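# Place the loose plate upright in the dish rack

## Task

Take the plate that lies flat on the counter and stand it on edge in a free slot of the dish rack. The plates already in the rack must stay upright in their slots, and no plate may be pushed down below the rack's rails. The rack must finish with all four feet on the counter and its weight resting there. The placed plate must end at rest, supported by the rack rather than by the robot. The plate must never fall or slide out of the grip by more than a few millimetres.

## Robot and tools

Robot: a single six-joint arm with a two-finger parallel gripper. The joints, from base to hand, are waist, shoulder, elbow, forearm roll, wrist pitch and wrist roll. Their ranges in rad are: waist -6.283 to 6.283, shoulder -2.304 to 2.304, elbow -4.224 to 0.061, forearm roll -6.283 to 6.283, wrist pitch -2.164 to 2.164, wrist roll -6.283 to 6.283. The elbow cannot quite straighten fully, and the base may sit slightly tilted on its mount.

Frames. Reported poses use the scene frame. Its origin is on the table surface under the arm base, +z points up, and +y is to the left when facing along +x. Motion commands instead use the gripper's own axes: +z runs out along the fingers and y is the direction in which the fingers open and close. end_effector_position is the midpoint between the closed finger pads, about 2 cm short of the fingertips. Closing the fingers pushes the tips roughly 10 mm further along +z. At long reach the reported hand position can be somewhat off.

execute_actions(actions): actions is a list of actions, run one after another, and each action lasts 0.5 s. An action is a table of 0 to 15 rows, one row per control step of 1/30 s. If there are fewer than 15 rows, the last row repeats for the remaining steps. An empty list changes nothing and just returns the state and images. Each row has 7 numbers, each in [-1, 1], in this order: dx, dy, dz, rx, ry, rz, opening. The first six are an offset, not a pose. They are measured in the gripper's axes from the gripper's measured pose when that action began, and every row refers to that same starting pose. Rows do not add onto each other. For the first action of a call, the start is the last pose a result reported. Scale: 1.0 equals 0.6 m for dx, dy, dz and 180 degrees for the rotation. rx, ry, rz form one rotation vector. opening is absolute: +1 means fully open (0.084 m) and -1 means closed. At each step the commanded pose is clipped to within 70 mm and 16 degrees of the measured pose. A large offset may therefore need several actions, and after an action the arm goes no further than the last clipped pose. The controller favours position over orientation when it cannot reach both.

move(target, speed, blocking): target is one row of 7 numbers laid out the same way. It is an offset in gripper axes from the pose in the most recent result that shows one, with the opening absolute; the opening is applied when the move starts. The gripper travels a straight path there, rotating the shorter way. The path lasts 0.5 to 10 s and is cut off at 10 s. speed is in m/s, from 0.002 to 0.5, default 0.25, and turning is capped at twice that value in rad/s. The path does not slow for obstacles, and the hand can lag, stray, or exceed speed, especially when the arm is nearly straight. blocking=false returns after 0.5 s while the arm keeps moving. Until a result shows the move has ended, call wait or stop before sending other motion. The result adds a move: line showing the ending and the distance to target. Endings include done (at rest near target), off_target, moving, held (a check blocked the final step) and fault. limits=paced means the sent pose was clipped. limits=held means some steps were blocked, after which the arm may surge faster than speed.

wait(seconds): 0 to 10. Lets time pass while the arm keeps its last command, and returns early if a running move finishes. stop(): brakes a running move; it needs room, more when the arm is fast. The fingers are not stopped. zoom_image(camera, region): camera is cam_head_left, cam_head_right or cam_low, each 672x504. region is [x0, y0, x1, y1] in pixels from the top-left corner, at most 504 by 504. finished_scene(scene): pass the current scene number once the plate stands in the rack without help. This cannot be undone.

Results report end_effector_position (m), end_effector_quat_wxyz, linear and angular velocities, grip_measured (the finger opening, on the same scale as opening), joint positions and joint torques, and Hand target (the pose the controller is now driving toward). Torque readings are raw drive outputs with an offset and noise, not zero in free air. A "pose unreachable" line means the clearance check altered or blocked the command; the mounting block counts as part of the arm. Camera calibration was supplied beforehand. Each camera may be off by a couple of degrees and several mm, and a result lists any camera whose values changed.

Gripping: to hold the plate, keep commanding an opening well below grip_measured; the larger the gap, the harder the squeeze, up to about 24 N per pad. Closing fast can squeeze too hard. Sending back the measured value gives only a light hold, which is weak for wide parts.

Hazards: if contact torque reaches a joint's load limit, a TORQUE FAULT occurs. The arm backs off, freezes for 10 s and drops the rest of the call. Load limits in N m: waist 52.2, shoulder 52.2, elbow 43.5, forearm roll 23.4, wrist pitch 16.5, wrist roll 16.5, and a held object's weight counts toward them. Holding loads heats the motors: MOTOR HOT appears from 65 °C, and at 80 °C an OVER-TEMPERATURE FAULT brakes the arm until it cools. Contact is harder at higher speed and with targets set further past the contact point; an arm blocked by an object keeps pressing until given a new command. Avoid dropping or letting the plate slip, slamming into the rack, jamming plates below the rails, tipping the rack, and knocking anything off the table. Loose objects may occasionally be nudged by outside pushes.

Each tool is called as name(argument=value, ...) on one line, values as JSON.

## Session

execute_actions(actions=[])

Scene clock: 0.00 s.
end_effector_position=(+0.7555, -0.3910, +0.3512) grip_measured=+1.00 end_effector_quat_wxyz=(+0.622, -0.545, +0.548, +0.124) end_effector_velocity=(+0.000, -0.000, -0.001) end_effector_angular_velocity=(-0.001, +0.002, -0.001)
Joint positions: [-0.359 -0.541 -1.614  0.865 -0.77   0.427  0.084]
Joint velocities: [-0.001 -0.001  0.    -0.     0.002  0.    -0.   ]
Joint torques (N m, as the arm reports them, + toward a larger angle): no reading
Motor temperatures (°C, as the motors report them): [25 27 30 31 32 29]
Hand target: +0.755, -0.391, +0.351; +0.622, -0.545, +0.548, +0.124

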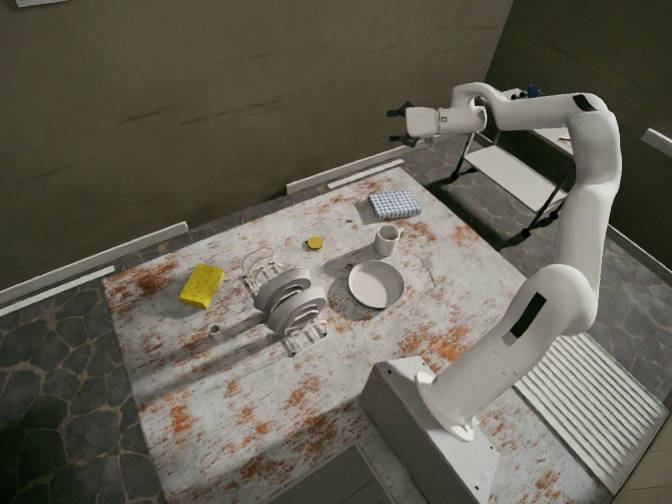

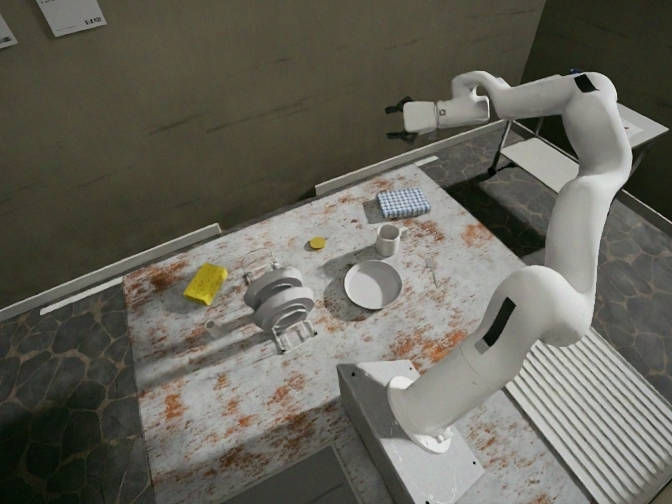

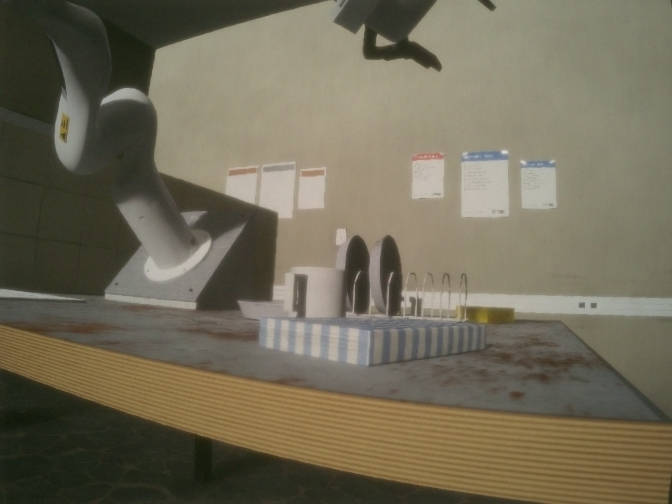

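zoom_image(camera="cam_low", region=[220, 220, 490, 340])

zoom_image(camera="cam_head_left", region=[220, 220, 440, 370])

Region (220, 220, 490, 340) of cam_low's 672x504 image, scaled by 1.867, with more detail than that image has.

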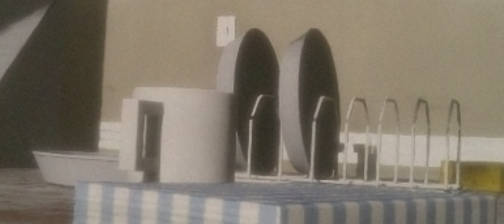

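Region (220, 220, 440, 370) of cam_head_left's 672x504 image, scaled by 2.291, with more detail than that image has; it fills the top 344 rows of this view, and the rest is white.

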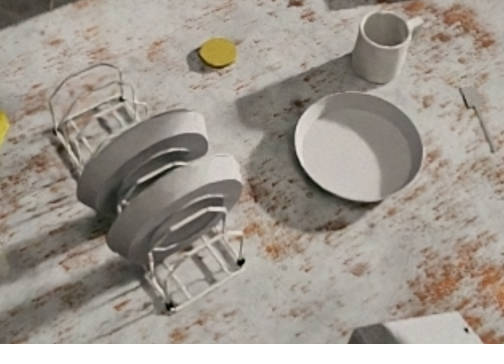

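move(target=[0.007,0.875,-0.037,-0.209,0.173,-0.259,-0.2])

zoom_image(camera="cam_low", region=[150, 220, 350, 350])

zoom_image(camera="cam_head_left", region=[330, 230, 490, 340])

Scene clock: 28.77 s.
end_effector_position=(+0.3510, -0.2139, +0.0672) grip_measured=-0.22 end_effector_quat_wxyz=(-0.257, +0.887, -0.368, +0.107) end_effector_velocity=(-0.001, +0.002, -0.001) end_effector_angular_velocity=(-0.011, +0.009, +0.001)
Joint positions: [-0.406 -0.233 -0.311  0.521  0.504 -0.245  0.035]
Joint velocities: [ 0.012 -0.011 -0.001  0.033  0.013 -0.018 -0.   ]
Joint torques (N m, as the arm reports them, + toward a larger angle): [16.47 12.89 -4.3  -0.58  0.02 -0.06]
Motor temperatures (°C, as the motors report them): [25 27 30 31 32 29]
Hand target: +0.351, -0.214, +0.067; -0.256, +0.887, -0.368, +0.106
Off the commanded pose: 0.001 m, 0 deg.
move: done

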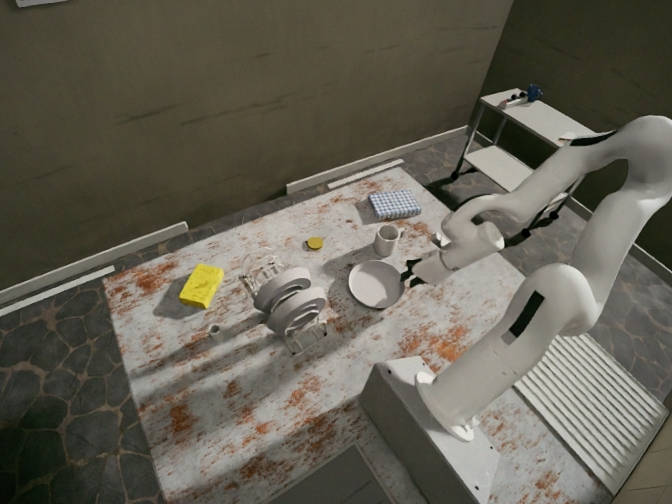

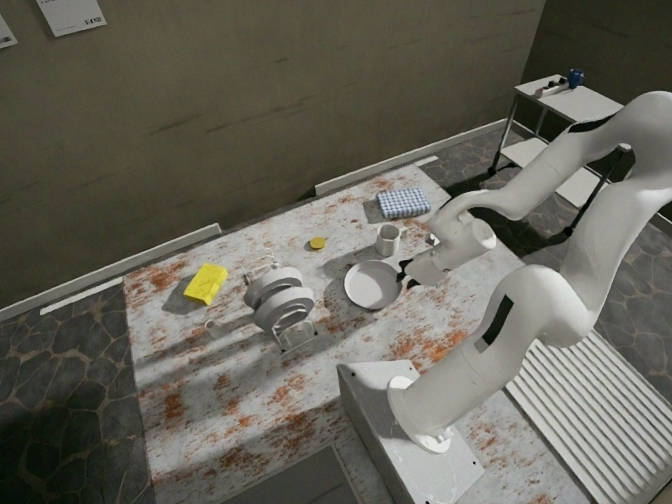

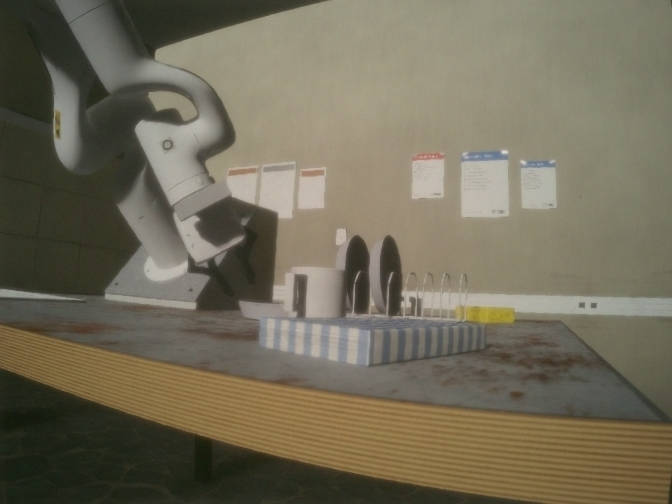

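Region (150, 220, 350, 350) of cam_low's 672x504 image, scaled by 2.520, with more detail than that image has; it fills the top 328 rows of this view, and the rest is white.

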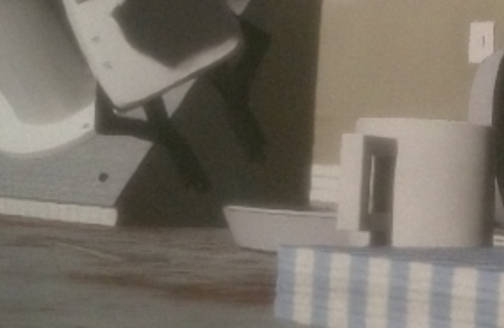

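Region (330, 230, 490, 340) of cam_head_left's 672x504 image, scaled by 3.150, with more detail than that image has; it fills the top 346 rows of this view, and the rest is white.

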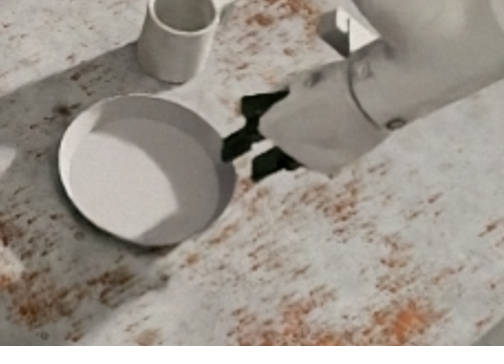

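move(target=[-0.012,0.008,0.07,0,0,0,-0.4], speed=0.03)

zoom_image(camera="cam_low", region=[150, 220, 350, 350])

zoom_image(camera="cam_head_left", region=[330, 230, 490, 340])

Scene clock: 44.03 s.
end_effector_position=(+0.3589, -0.1960, +0.0295) grip_measured=-0.42 end_effector_quat_wxyz=(-0.257, +0.887, -0.368, +0.106) end_effector_velocity=(-0.000, +0.000, -0.003) end_effector_angular_velocity=(+0.001, +0.003, -0.004)
Joint positions: [-0.451 -0.4   -0.363  0.392  0.606 -0.147  0.026]
Joint velocities: [-0.005 -0.01  -0.003 -0.006  0.006  0.007 -0.   ]
Joint torques (N m, as the arm reports them, + toward a larger angle): [17.69 17.23  0.16 -1.99  0.1  -0.24]
Motor temperatures (°C, as the motors report them): [25 27 30 31 32 29]
Hand target: +0.359, -0.196, +0.029; -0.257, +0.887, -0.368, +0.106
Off the commanded pose: 0.000 m, 0 deg.
move: done

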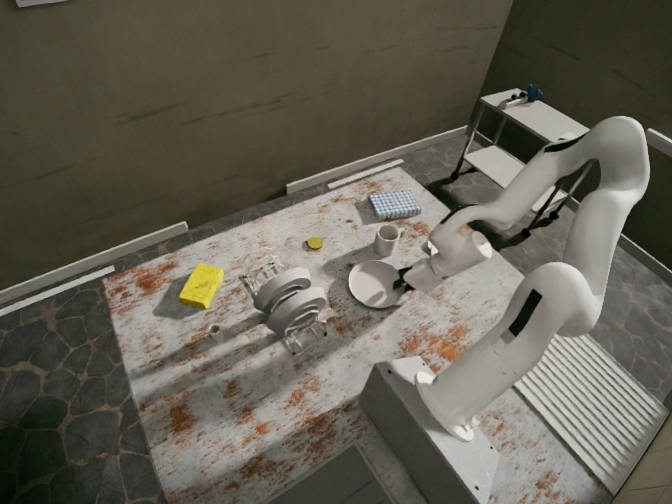

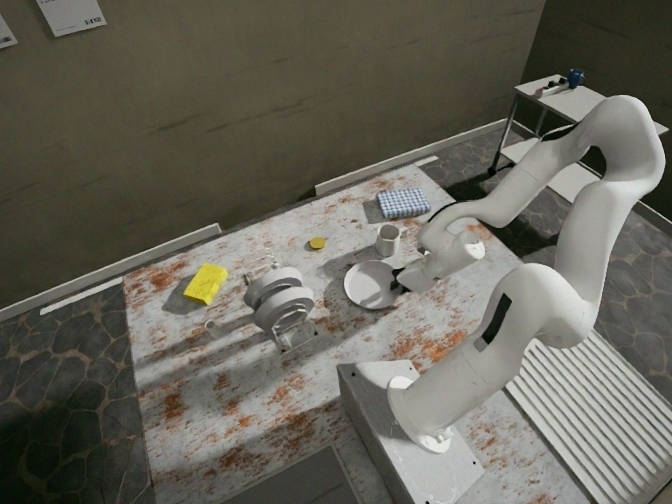

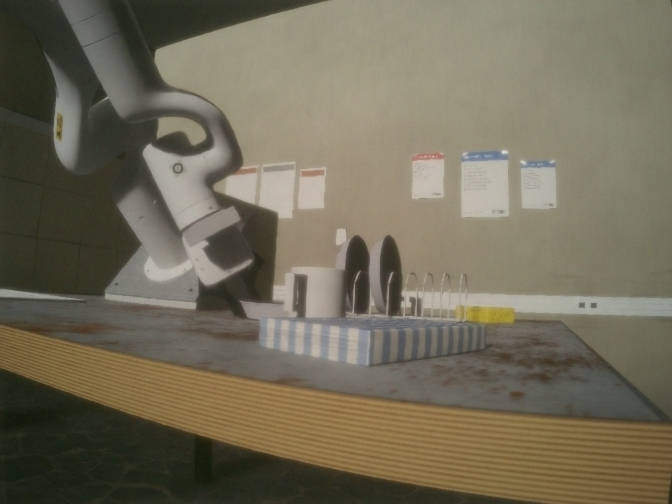

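Region (150, 220, 350, 350) of cam_low's 672x504 image, scaled by 2.520, with more detail than that image has; it fills the top 328 rows of this view, and the rest is white.

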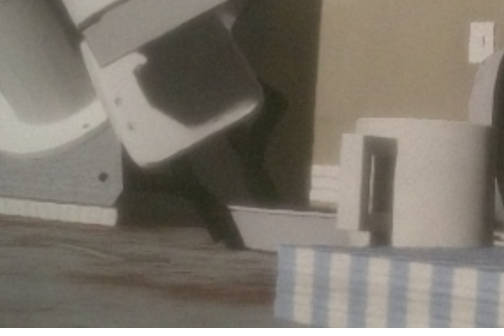

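Region (330, 230, 490, 340) of cam_head_left's 672x504 image, scaled by 3.150, with more detail than that image has; it fills the top 346 rows of this view, and the rest is white.

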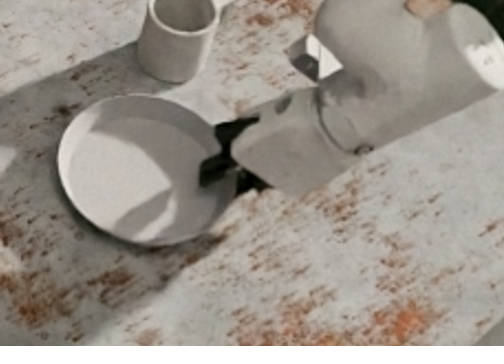

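execute_actions(actions=[[[0,0.004,0,0,0,0,-0.6]],[[0,0.005,0,0,0,0,-0.8]],[[0,0.002,0,0,0,0,-1]],[[0,0,0,0,0,0,-1]]])

move(target=[0,-0.088,-0.141,0,0,0,-1], speed=0.05)

Scene clock: 52.17 s.
end_effector_position=(+0.3551, -0.1998, +0.0261) grip_measured=-0.93 end_effector_quat_wxyz=(-0.257, +0.887, -0.368, +0.106) end_effector_velocity=(-0.001, +0.001, -0.001) end_effector_angular_velocity=(-0.000, +0.001, +0.003)
Joint positions: [-0.473 -0.395 -0.358  0.372  0.606 -0.148  0.003]
Joint velocities: [-0.001 -0.003 -0.    -0.     0.001 -0.002 -0.   ]
Joint torques (N m, as the arm reports them, + toward a larger angle): [15.74 16.3   1.08 -2.33 -0.24 -0.46]
Motor temperatures (°C, as the motors report them): [25 27 30 31 32 29]
Hand target: +0.355, -0.200, +0.026; -0.257, +0.887, -0.368, +0.106
Off the commanded pose: 0.000 m, 0 deg.

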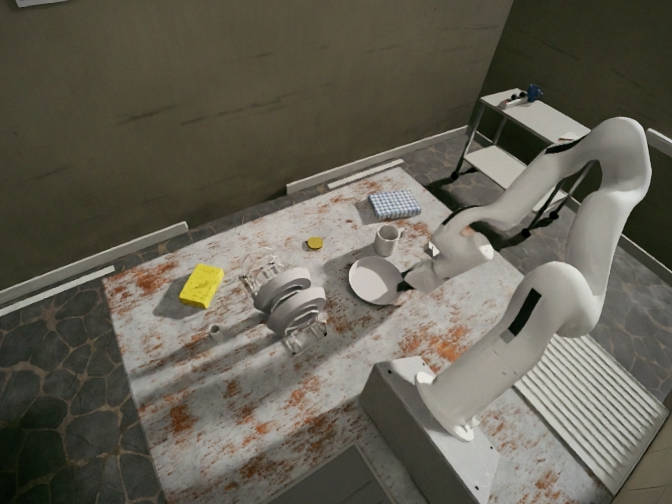

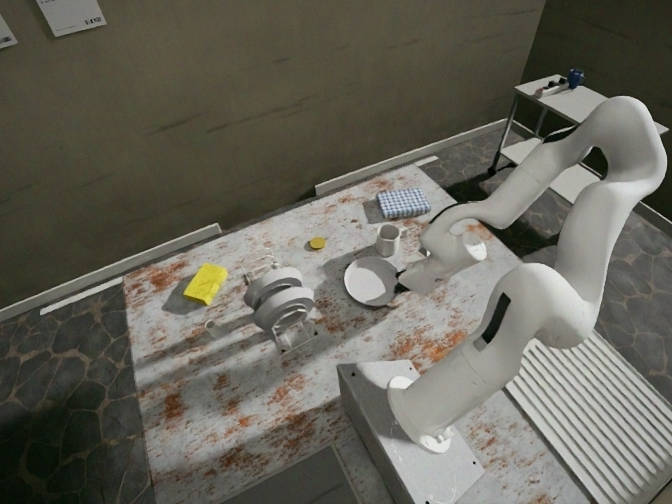

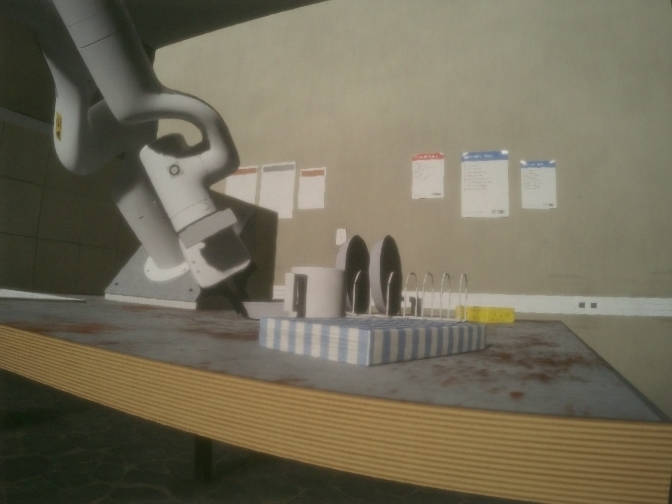

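Scene clock: 54.60 s.
end_effector_position=(+0.3545, -0.2002, +0.1250) grip_measured=-0.93 end_effector_quat_wxyz=(-0.257, +0.887, -0.368, +0.107) end_effector_velocity=(+0.000, -0.001, +0.002) end_effector_angular_velocity=(-0.003, +0.005, +0.000)
Joint positions: [-0.212 -0.108 -0.282  0.87   0.446 -0.421  0.003]
Joint velocities: [ 0.009  0.007 -0.002  0.038 -0.003 -0.03  -0.   ]
Joint torques (N m, as the arm reports them, + toward a larger angle): [15.18 15.1  -8.19 -1.08 -0.26 -0.28]
Motor temperatures (°C, as the motors report them): [25 27 30 31 32 29]
Hand target: +0.355, -0.200, +0.125; -0.257, +0.887, -0.368, +0.107
Off the commanded pose: 0.001 m, 0 deg.
move: done

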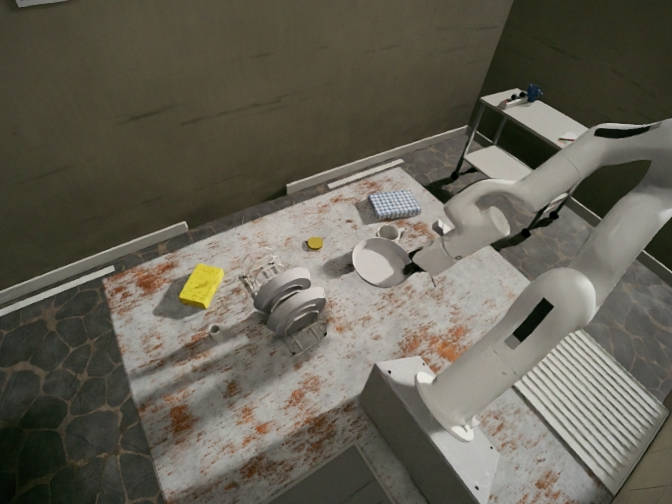

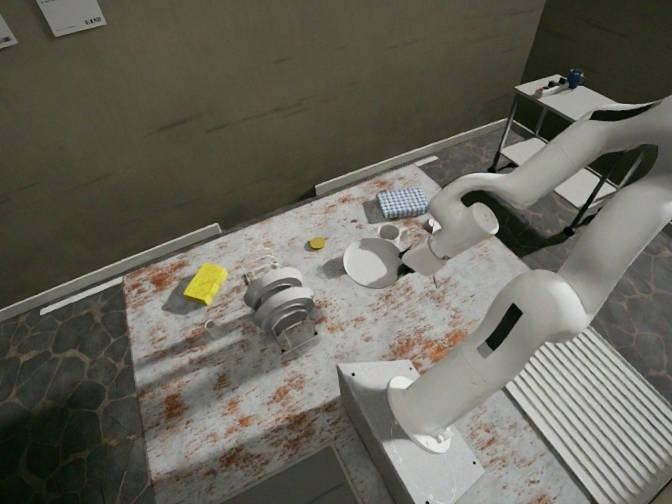

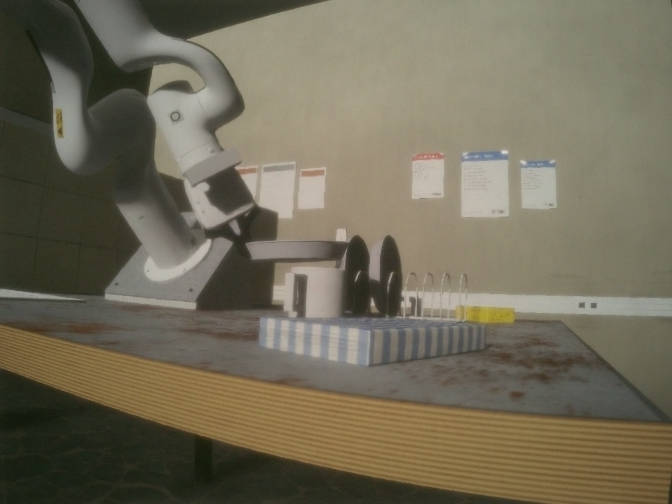

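move(target=[0.112,-0.358,-0.14,-0.178,0,0,-1], speed=0.12)

move(target=[0,0,0,0,0,-0.76,-1], speed=0.3)

move(target=[0.2,0.243,0,-0.333,0,0,-1], speed=0.15)

move(target=[0.318,0,0,0,0,0,-1], speed=0.12)

zoom_image(camera="cam_low", region=[340, 150, 540, 330])

zoom_image(camera="cam_head_left", region=[190, 170, 350, 320])

Scene clock: 74.63 s.
end_effector_position=(+0.4989, -0.1520, +0.3103) grip_measured=-0.93 end_effector_quat_wxyz=(-0.001, +0.923, -0.384, +0.003) end_effector_velocity=(+0.002, +0.000, +0.001) end_effector_angular_velocity=(-0.006, +0.006, +0.002)
Joint positions: [ 0.35  -0.549 -1.067  2.279  1.132 -1.298  0.003]
Joint velocities: [ 0.001 -0.008 -0.012  0.005  0.011 -0.006  0.   ]
Joint torques (N m, as the arm reports them, + toward a larger angle): [ 22.8   16.06 -17.82  -0.99   0.     0.04]
Motor temperatures (°C, as the motors report them): [25 27 30 31 32 29]
Hand target: +0.499, -0.152, +0.310; -0.001, +0.923, -0.384, +0.003
Off the commanded pose: 0.001 m, 0 deg.
move: done

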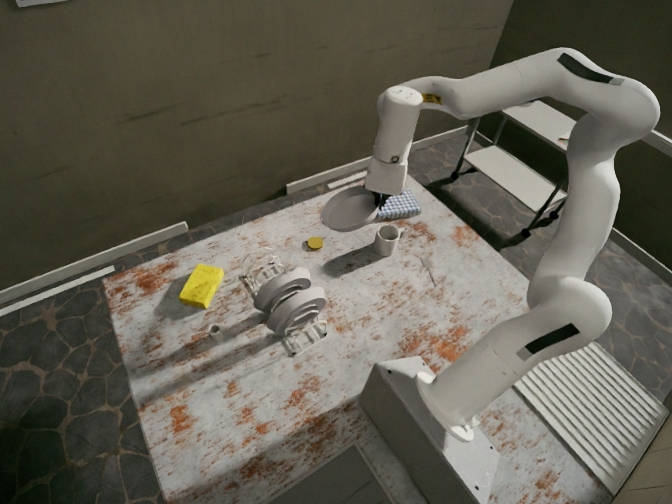

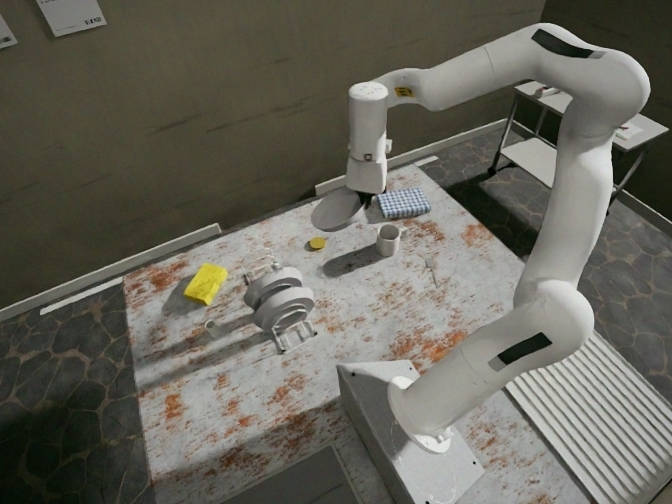

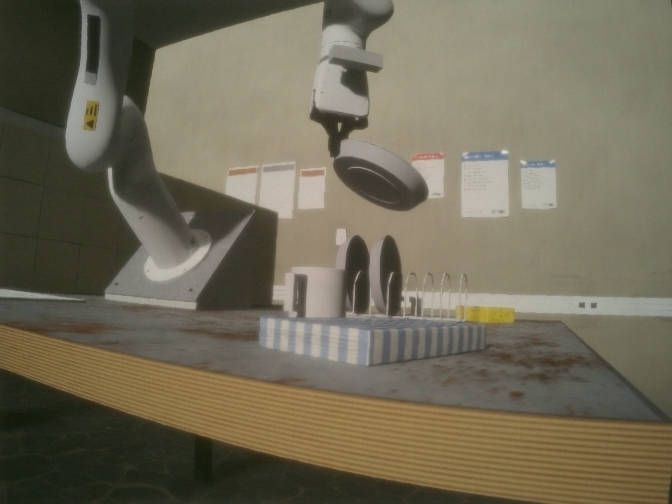

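Scene clock: 79.17 s.
end_effector_position=(+0.4989, -0.1520, +0.3103) grip_measured=-0.93 end_effector_quat_wxyz=(+0.002, +0.697, +0.717, +0.002) end_effector_velocity=(+0.000, -0.000, -0.001) end_effector_angular_velocity=(+0.001, +0.003, +0.014)
Joint positions: [ 0.35  -0.549 -1.066  2.279  1.132 -3.684  0.003]
Joint velocities: [-0.002 -0.001 -0.001  0.002  0.    -0.017 -0.   ]
Joint torques (N m, as the arm reports them, + toward a larger angle): [ 25.78  17.35 -17.21   0.     0.2   -0.2 ]
Motor temperatures (°C, as the motors report them): [25 27 30 31 32 29]
Hand target: +0.499, -0.152, +0.310; +0.002, +0.697, +0.717, +0.002
Off the commanded pose: 0.000 m, 0 deg.
move: done

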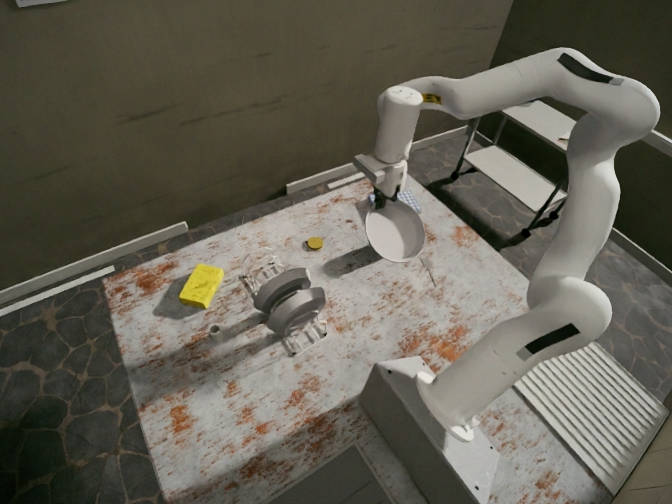

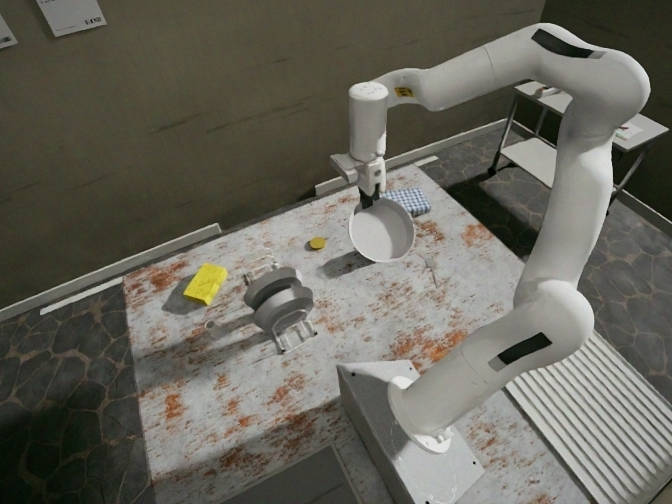

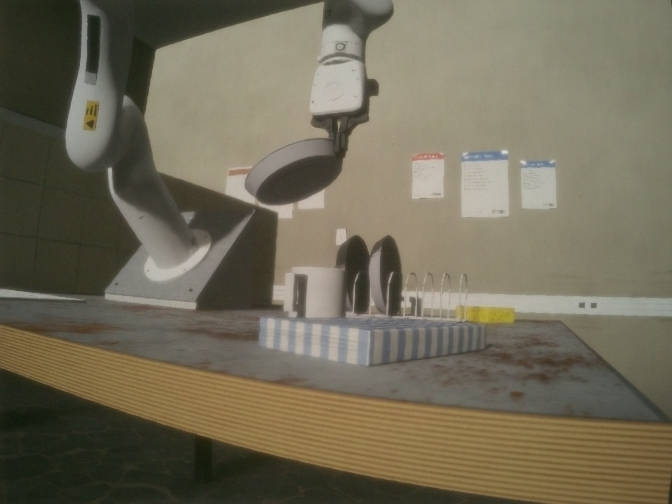

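Scene clock: 83.13 s.
end_effector_position=(+0.6408, -0.0276, +0.3116) grip_measured=-0.94 end_effector_quat_wxyz=(+0.348, +0.603, +0.620, +0.361) end_effector_velocity=(+0.002, +0.002, +0.001) end_effector_angular_velocity=(-0.002, -0.016, +0.001)
Joint positions: [ 0.383 -0.795 -0.912  0.882  1.141 -2.591  0.003]
Joint velocities: [-0.001 -0.007 -0.001 -0.018  0.012  0.009 -0.   ]
Joint torques (N m, as the arm reports them, + toward a larger angle): [ 26.42  21.19 -15.32  -2.75   0.6   -0.27]
Motor temperatures (°C, as the motors report them): [25 27 30 31 32 29]
Hand target: +0.641, -0.027, +0.311; +0.349, +0.603, +0.620, +0.361
Off the commanded pose: 0.001 m, 0 deg.
move: done

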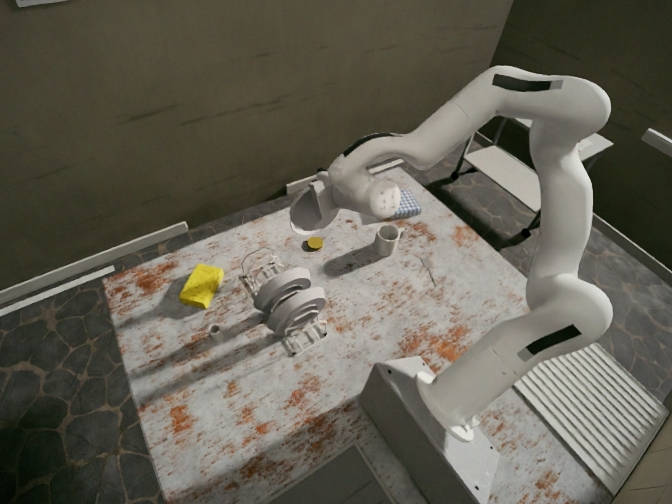

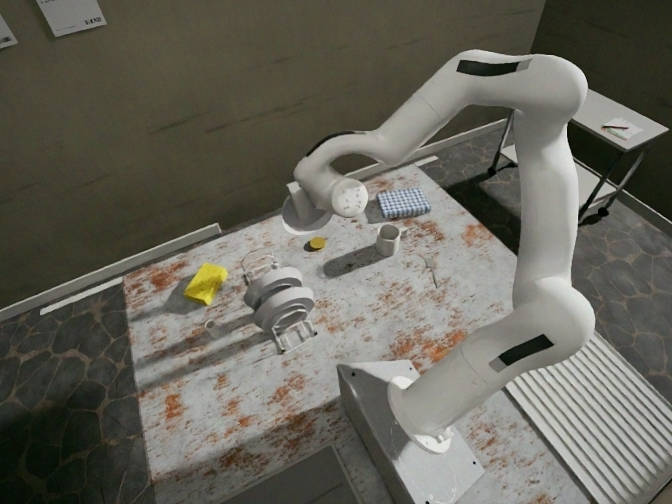

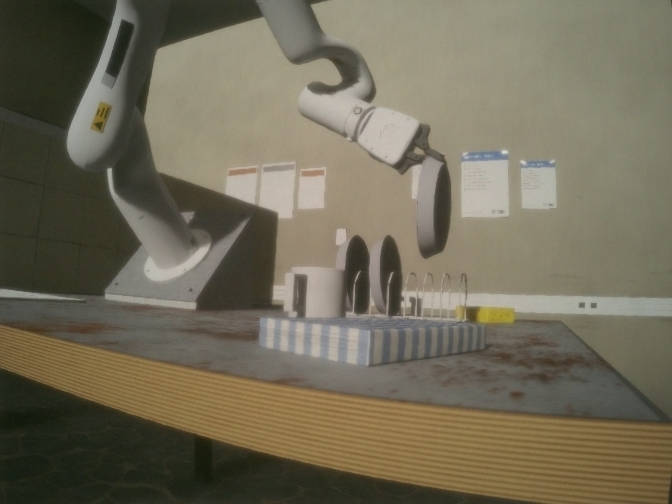

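Scene clock: 85.27 s.
end_effector_position=(+0.6357, +0.1625, +0.3119) grip_measured=-0.94 end_effector_quat_wxyz=(+0.348, +0.603, +0.620, +0.361) end_effector_velocity=(+0.000, +0.003, -0.002) end_effector_angular_velocity=(-0.002, +0.003, +0.000)
Joint positions: [ 0.597 -1.202 -1.266  1.081  1.187 -2.554  0.003]
Joint velocities: [ 0.001 -0.008 -0.008  0.005 -0.001 -0.003  0.   ]
Joint torques (N m, as the arm reports them, + toward a larger angle): [ 24.51  27.11 -18.73  -2.55   1.     0.02]
Motor temperatures (°C, as the motors report them): [25 27 30 31 32 29]
Hand target: +0.636, +0.163, +0.312; +0.348, +0.603, +0.620, +0.361
Off the commanded pose: 0.001 m, 0 deg.
move: done

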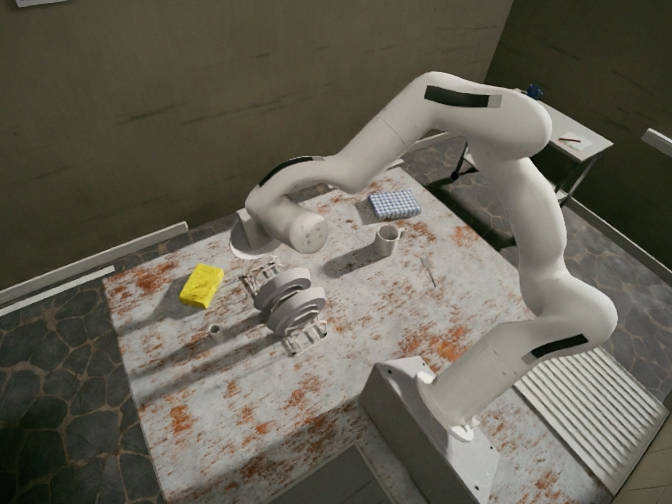

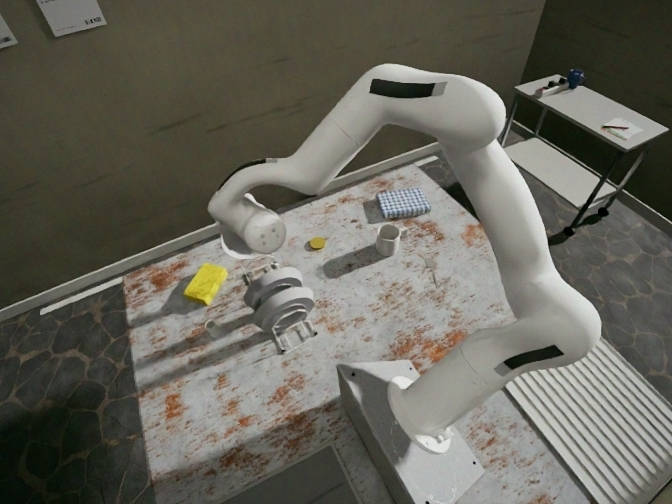

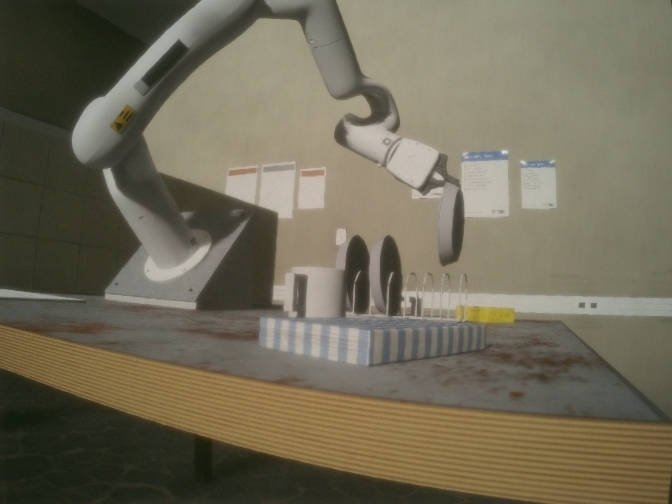

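Region (340, 150, 540, 330) of cam_low's 672x504 image, scaled by 2.520, with more detail than that image has; it fills the top 454 rows of this view, and the rest is white.

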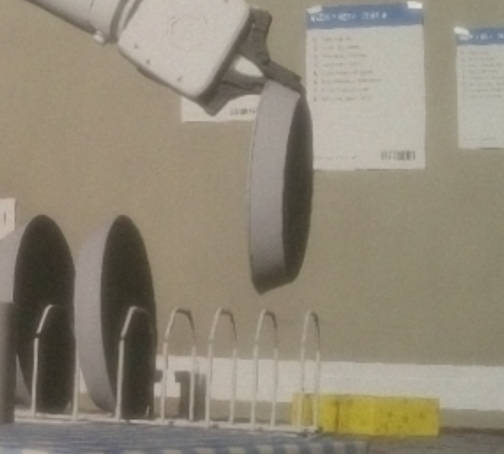

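Region (190, 170, 350, 320) of cam_head_left's 672x504 image, scaled by 3.150, with more detail than that image has; it fills the top 472 rows of this view, and the rest is white.

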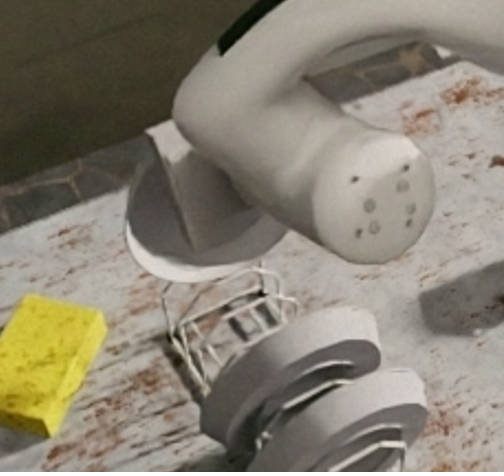

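move(target=[0.005,-0.013,0.027,0,0,0,-1], speed=0.03)

zoom_image(camera="cam_low", region=[400, 180, 520, 330])

Scene clock: 95.67 s.
end_effector_position=(+0.6456, +0.1658, +0.2973) grip_measured=-0.94 end_effector_quat_wxyz=(+0.348, +0.603, +0.620, +0.361) end_effector_velocity=(+0.001, +0.000, -0.001) end_effector_angular_velocity=(-0.000, -0.001, -0.001)
Joint positions: [ 0.573 -1.233 -1.293  1.055  1.187 -2.55   0.003]
Joint velocities: [-0.002 -0.004 -0.004 -0.003  0.001  0.001  0.   ]
Joint torques (N m, as the arm reports them, + toward a larger angle): [ 26.75  30.03 -17.04  -2.21   0.91  -0.41]
Motor temperatures (°C, as the motors report them): [25 27 31 31 32 29]
Hand target: +0.646, +0.166, +0.297; +0.348, +0.603, +0.620, +0.361
Off the commanded pose: 0.000 m, 0 deg.
move: done

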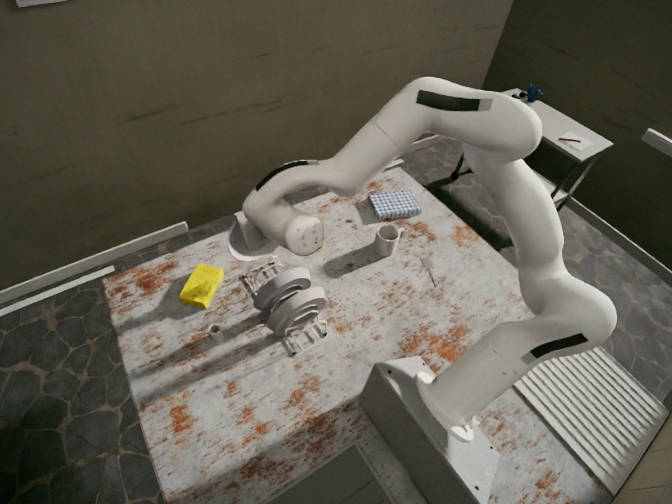

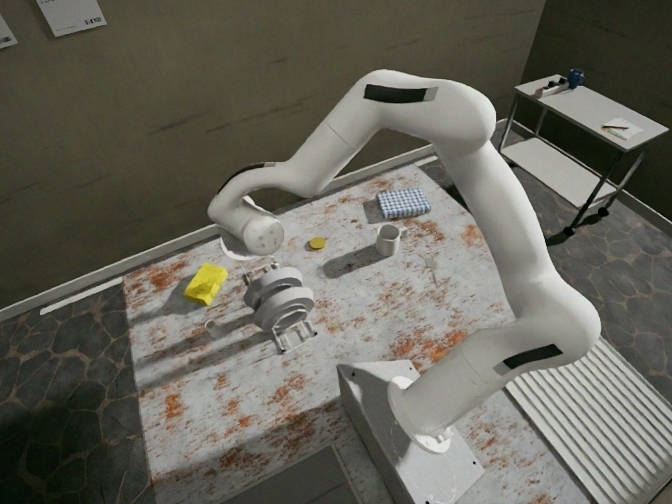

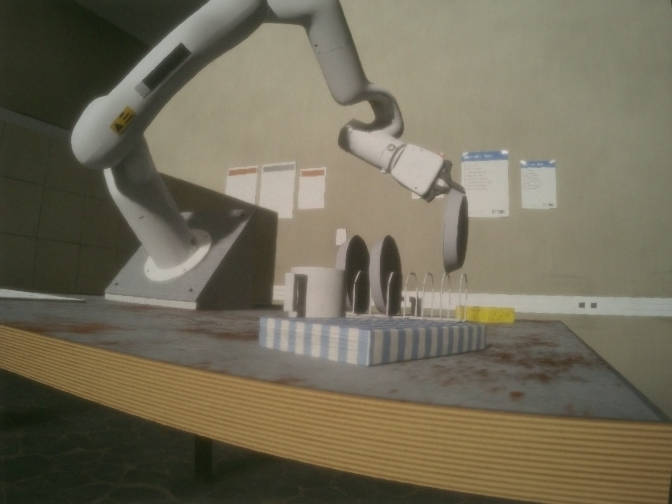

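Region (400, 180, 520, 330) of cam_low's 672x504 image, scaled by 3.360, with more detail than that image has; it fills the left 403 columns of this view, and the rest is white.

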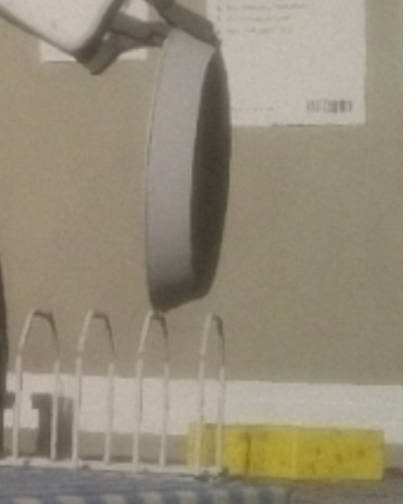

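move(target=[0,-0.004,-0.007,-0.011,0,0,-1], speed=0.02)

move(target=[0,-0.037,0.0195,0,0,0,-1], speed=0.015)

zoom_image(camera="cam_low", region=[400, 180, 520, 330])

Scene clock: 102.47 s.
end_effector_position=(+0.6409, +0.1657, +0.2973) grip_measured=-0.94 end_effector_quat_wxyz=(+0.358, +0.597, +0.614, +0.371) end_effector_velocity=(-0.001, -0.000, +0.000) end_effector_angular_velocity=(+0.000, -0.011, -0.000)
Joint positions: [ 0.575 -1.234 -1.269  1.019  1.219 -2.516  0.003]
Joint velocities: [ 0.001 -0.     0.007 -0.011  0.01   0.01   0.   ]
Joint torques (N m, as the arm reports them, + toward a larger angle): [ 27.08  31.06 -19.01  -2.36   1.15  -0.16]
Motor temperatures (°C, as the motors report them): [25 27 31 31 32 29]
Hand target: +0.641, +0.166, +0.297; +0.359, +0.597, +0.614, +0.372
Off the commanded pose: 0.000 m, 0 deg.
move: done

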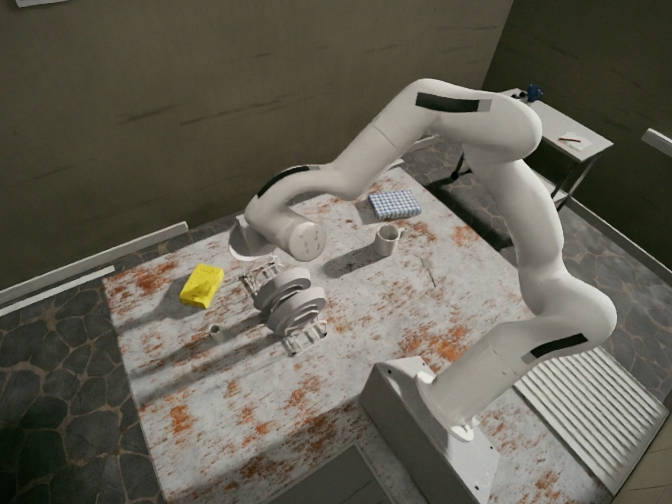

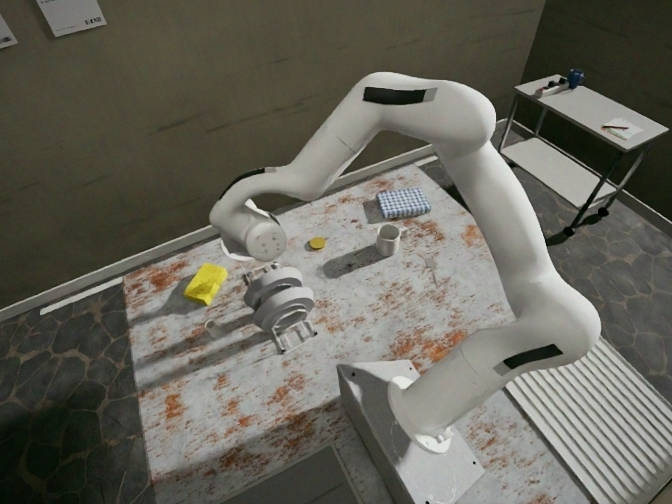

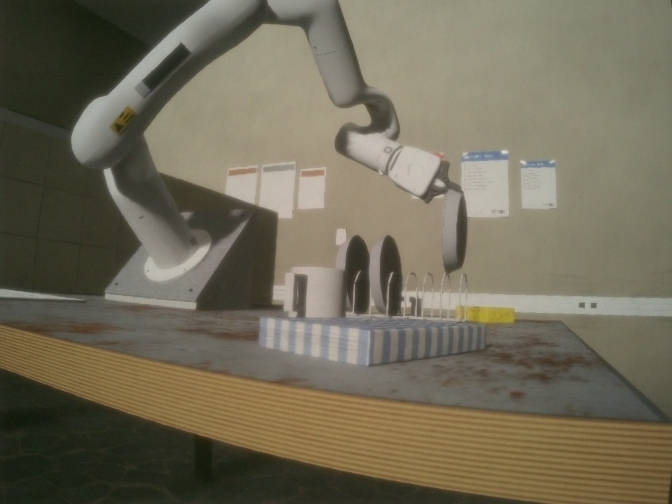

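Scene clock: 104.43 s.
end_effector_position=(+0.6408, +0.1657, +0.2725) grip_measured=-0.94 end_effector_quat_wxyz=(+0.358, +0.597, +0.614, +0.371) end_effector_velocity=(+0.000, +0.000, -0.002) end_effector_angular_velocity=(-0.001, +0.001, +0.001)
Joint positions: [ 0.546 -1.264 -1.264  0.98   1.237 -2.485  0.003]
Joint velocities: [-0.002 -0.002 -0.    -0.003  0.     0.    -0.   ]
Joint torques (N m, as the arm reports them, + toward a larger angle): [ 26.09  30.14 -18.53  -2.08   0.96   0.01]
Motor temperatures (°C, as the motors report them): [25 27 31 31 32 29]
Hand target: +0.641, +0.166, +0.272; +0.358, +0.597, +0.614, +0.371
Off the commanded pose: 0.000 m, 0 deg.
move: done

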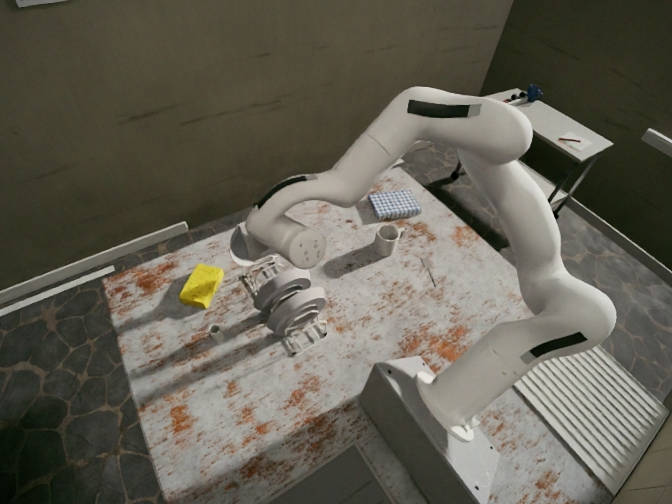

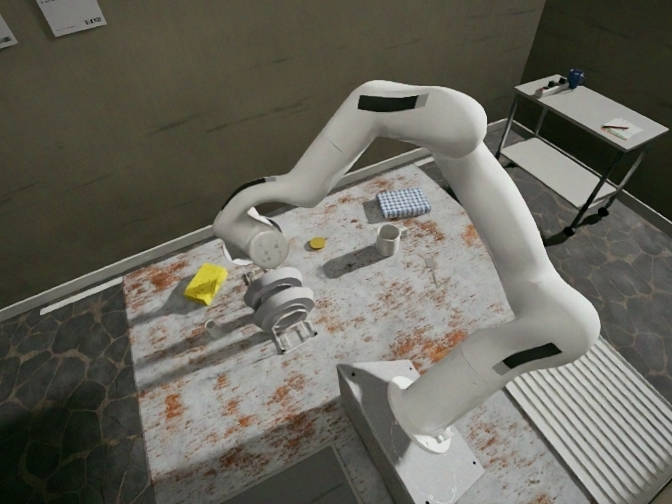

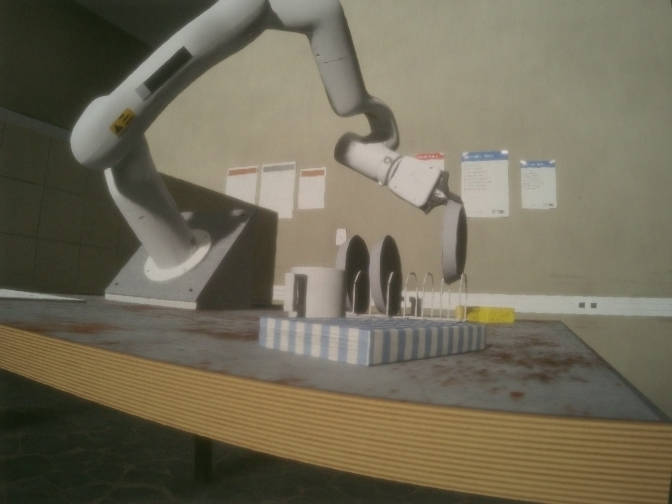

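Region (400, 180, 520, 330) of cam_low's 672x504 image, scaled by 3.360, with more detail than that image has; it fills the left 403 columns of this view, and the rest is white.

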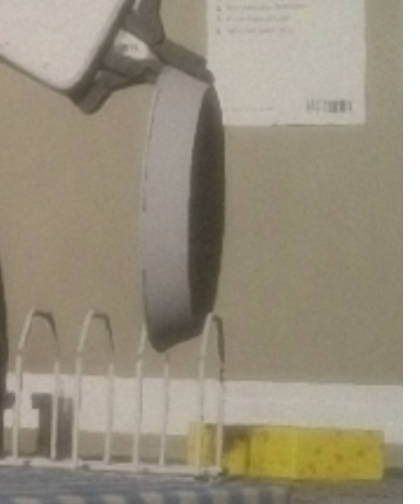

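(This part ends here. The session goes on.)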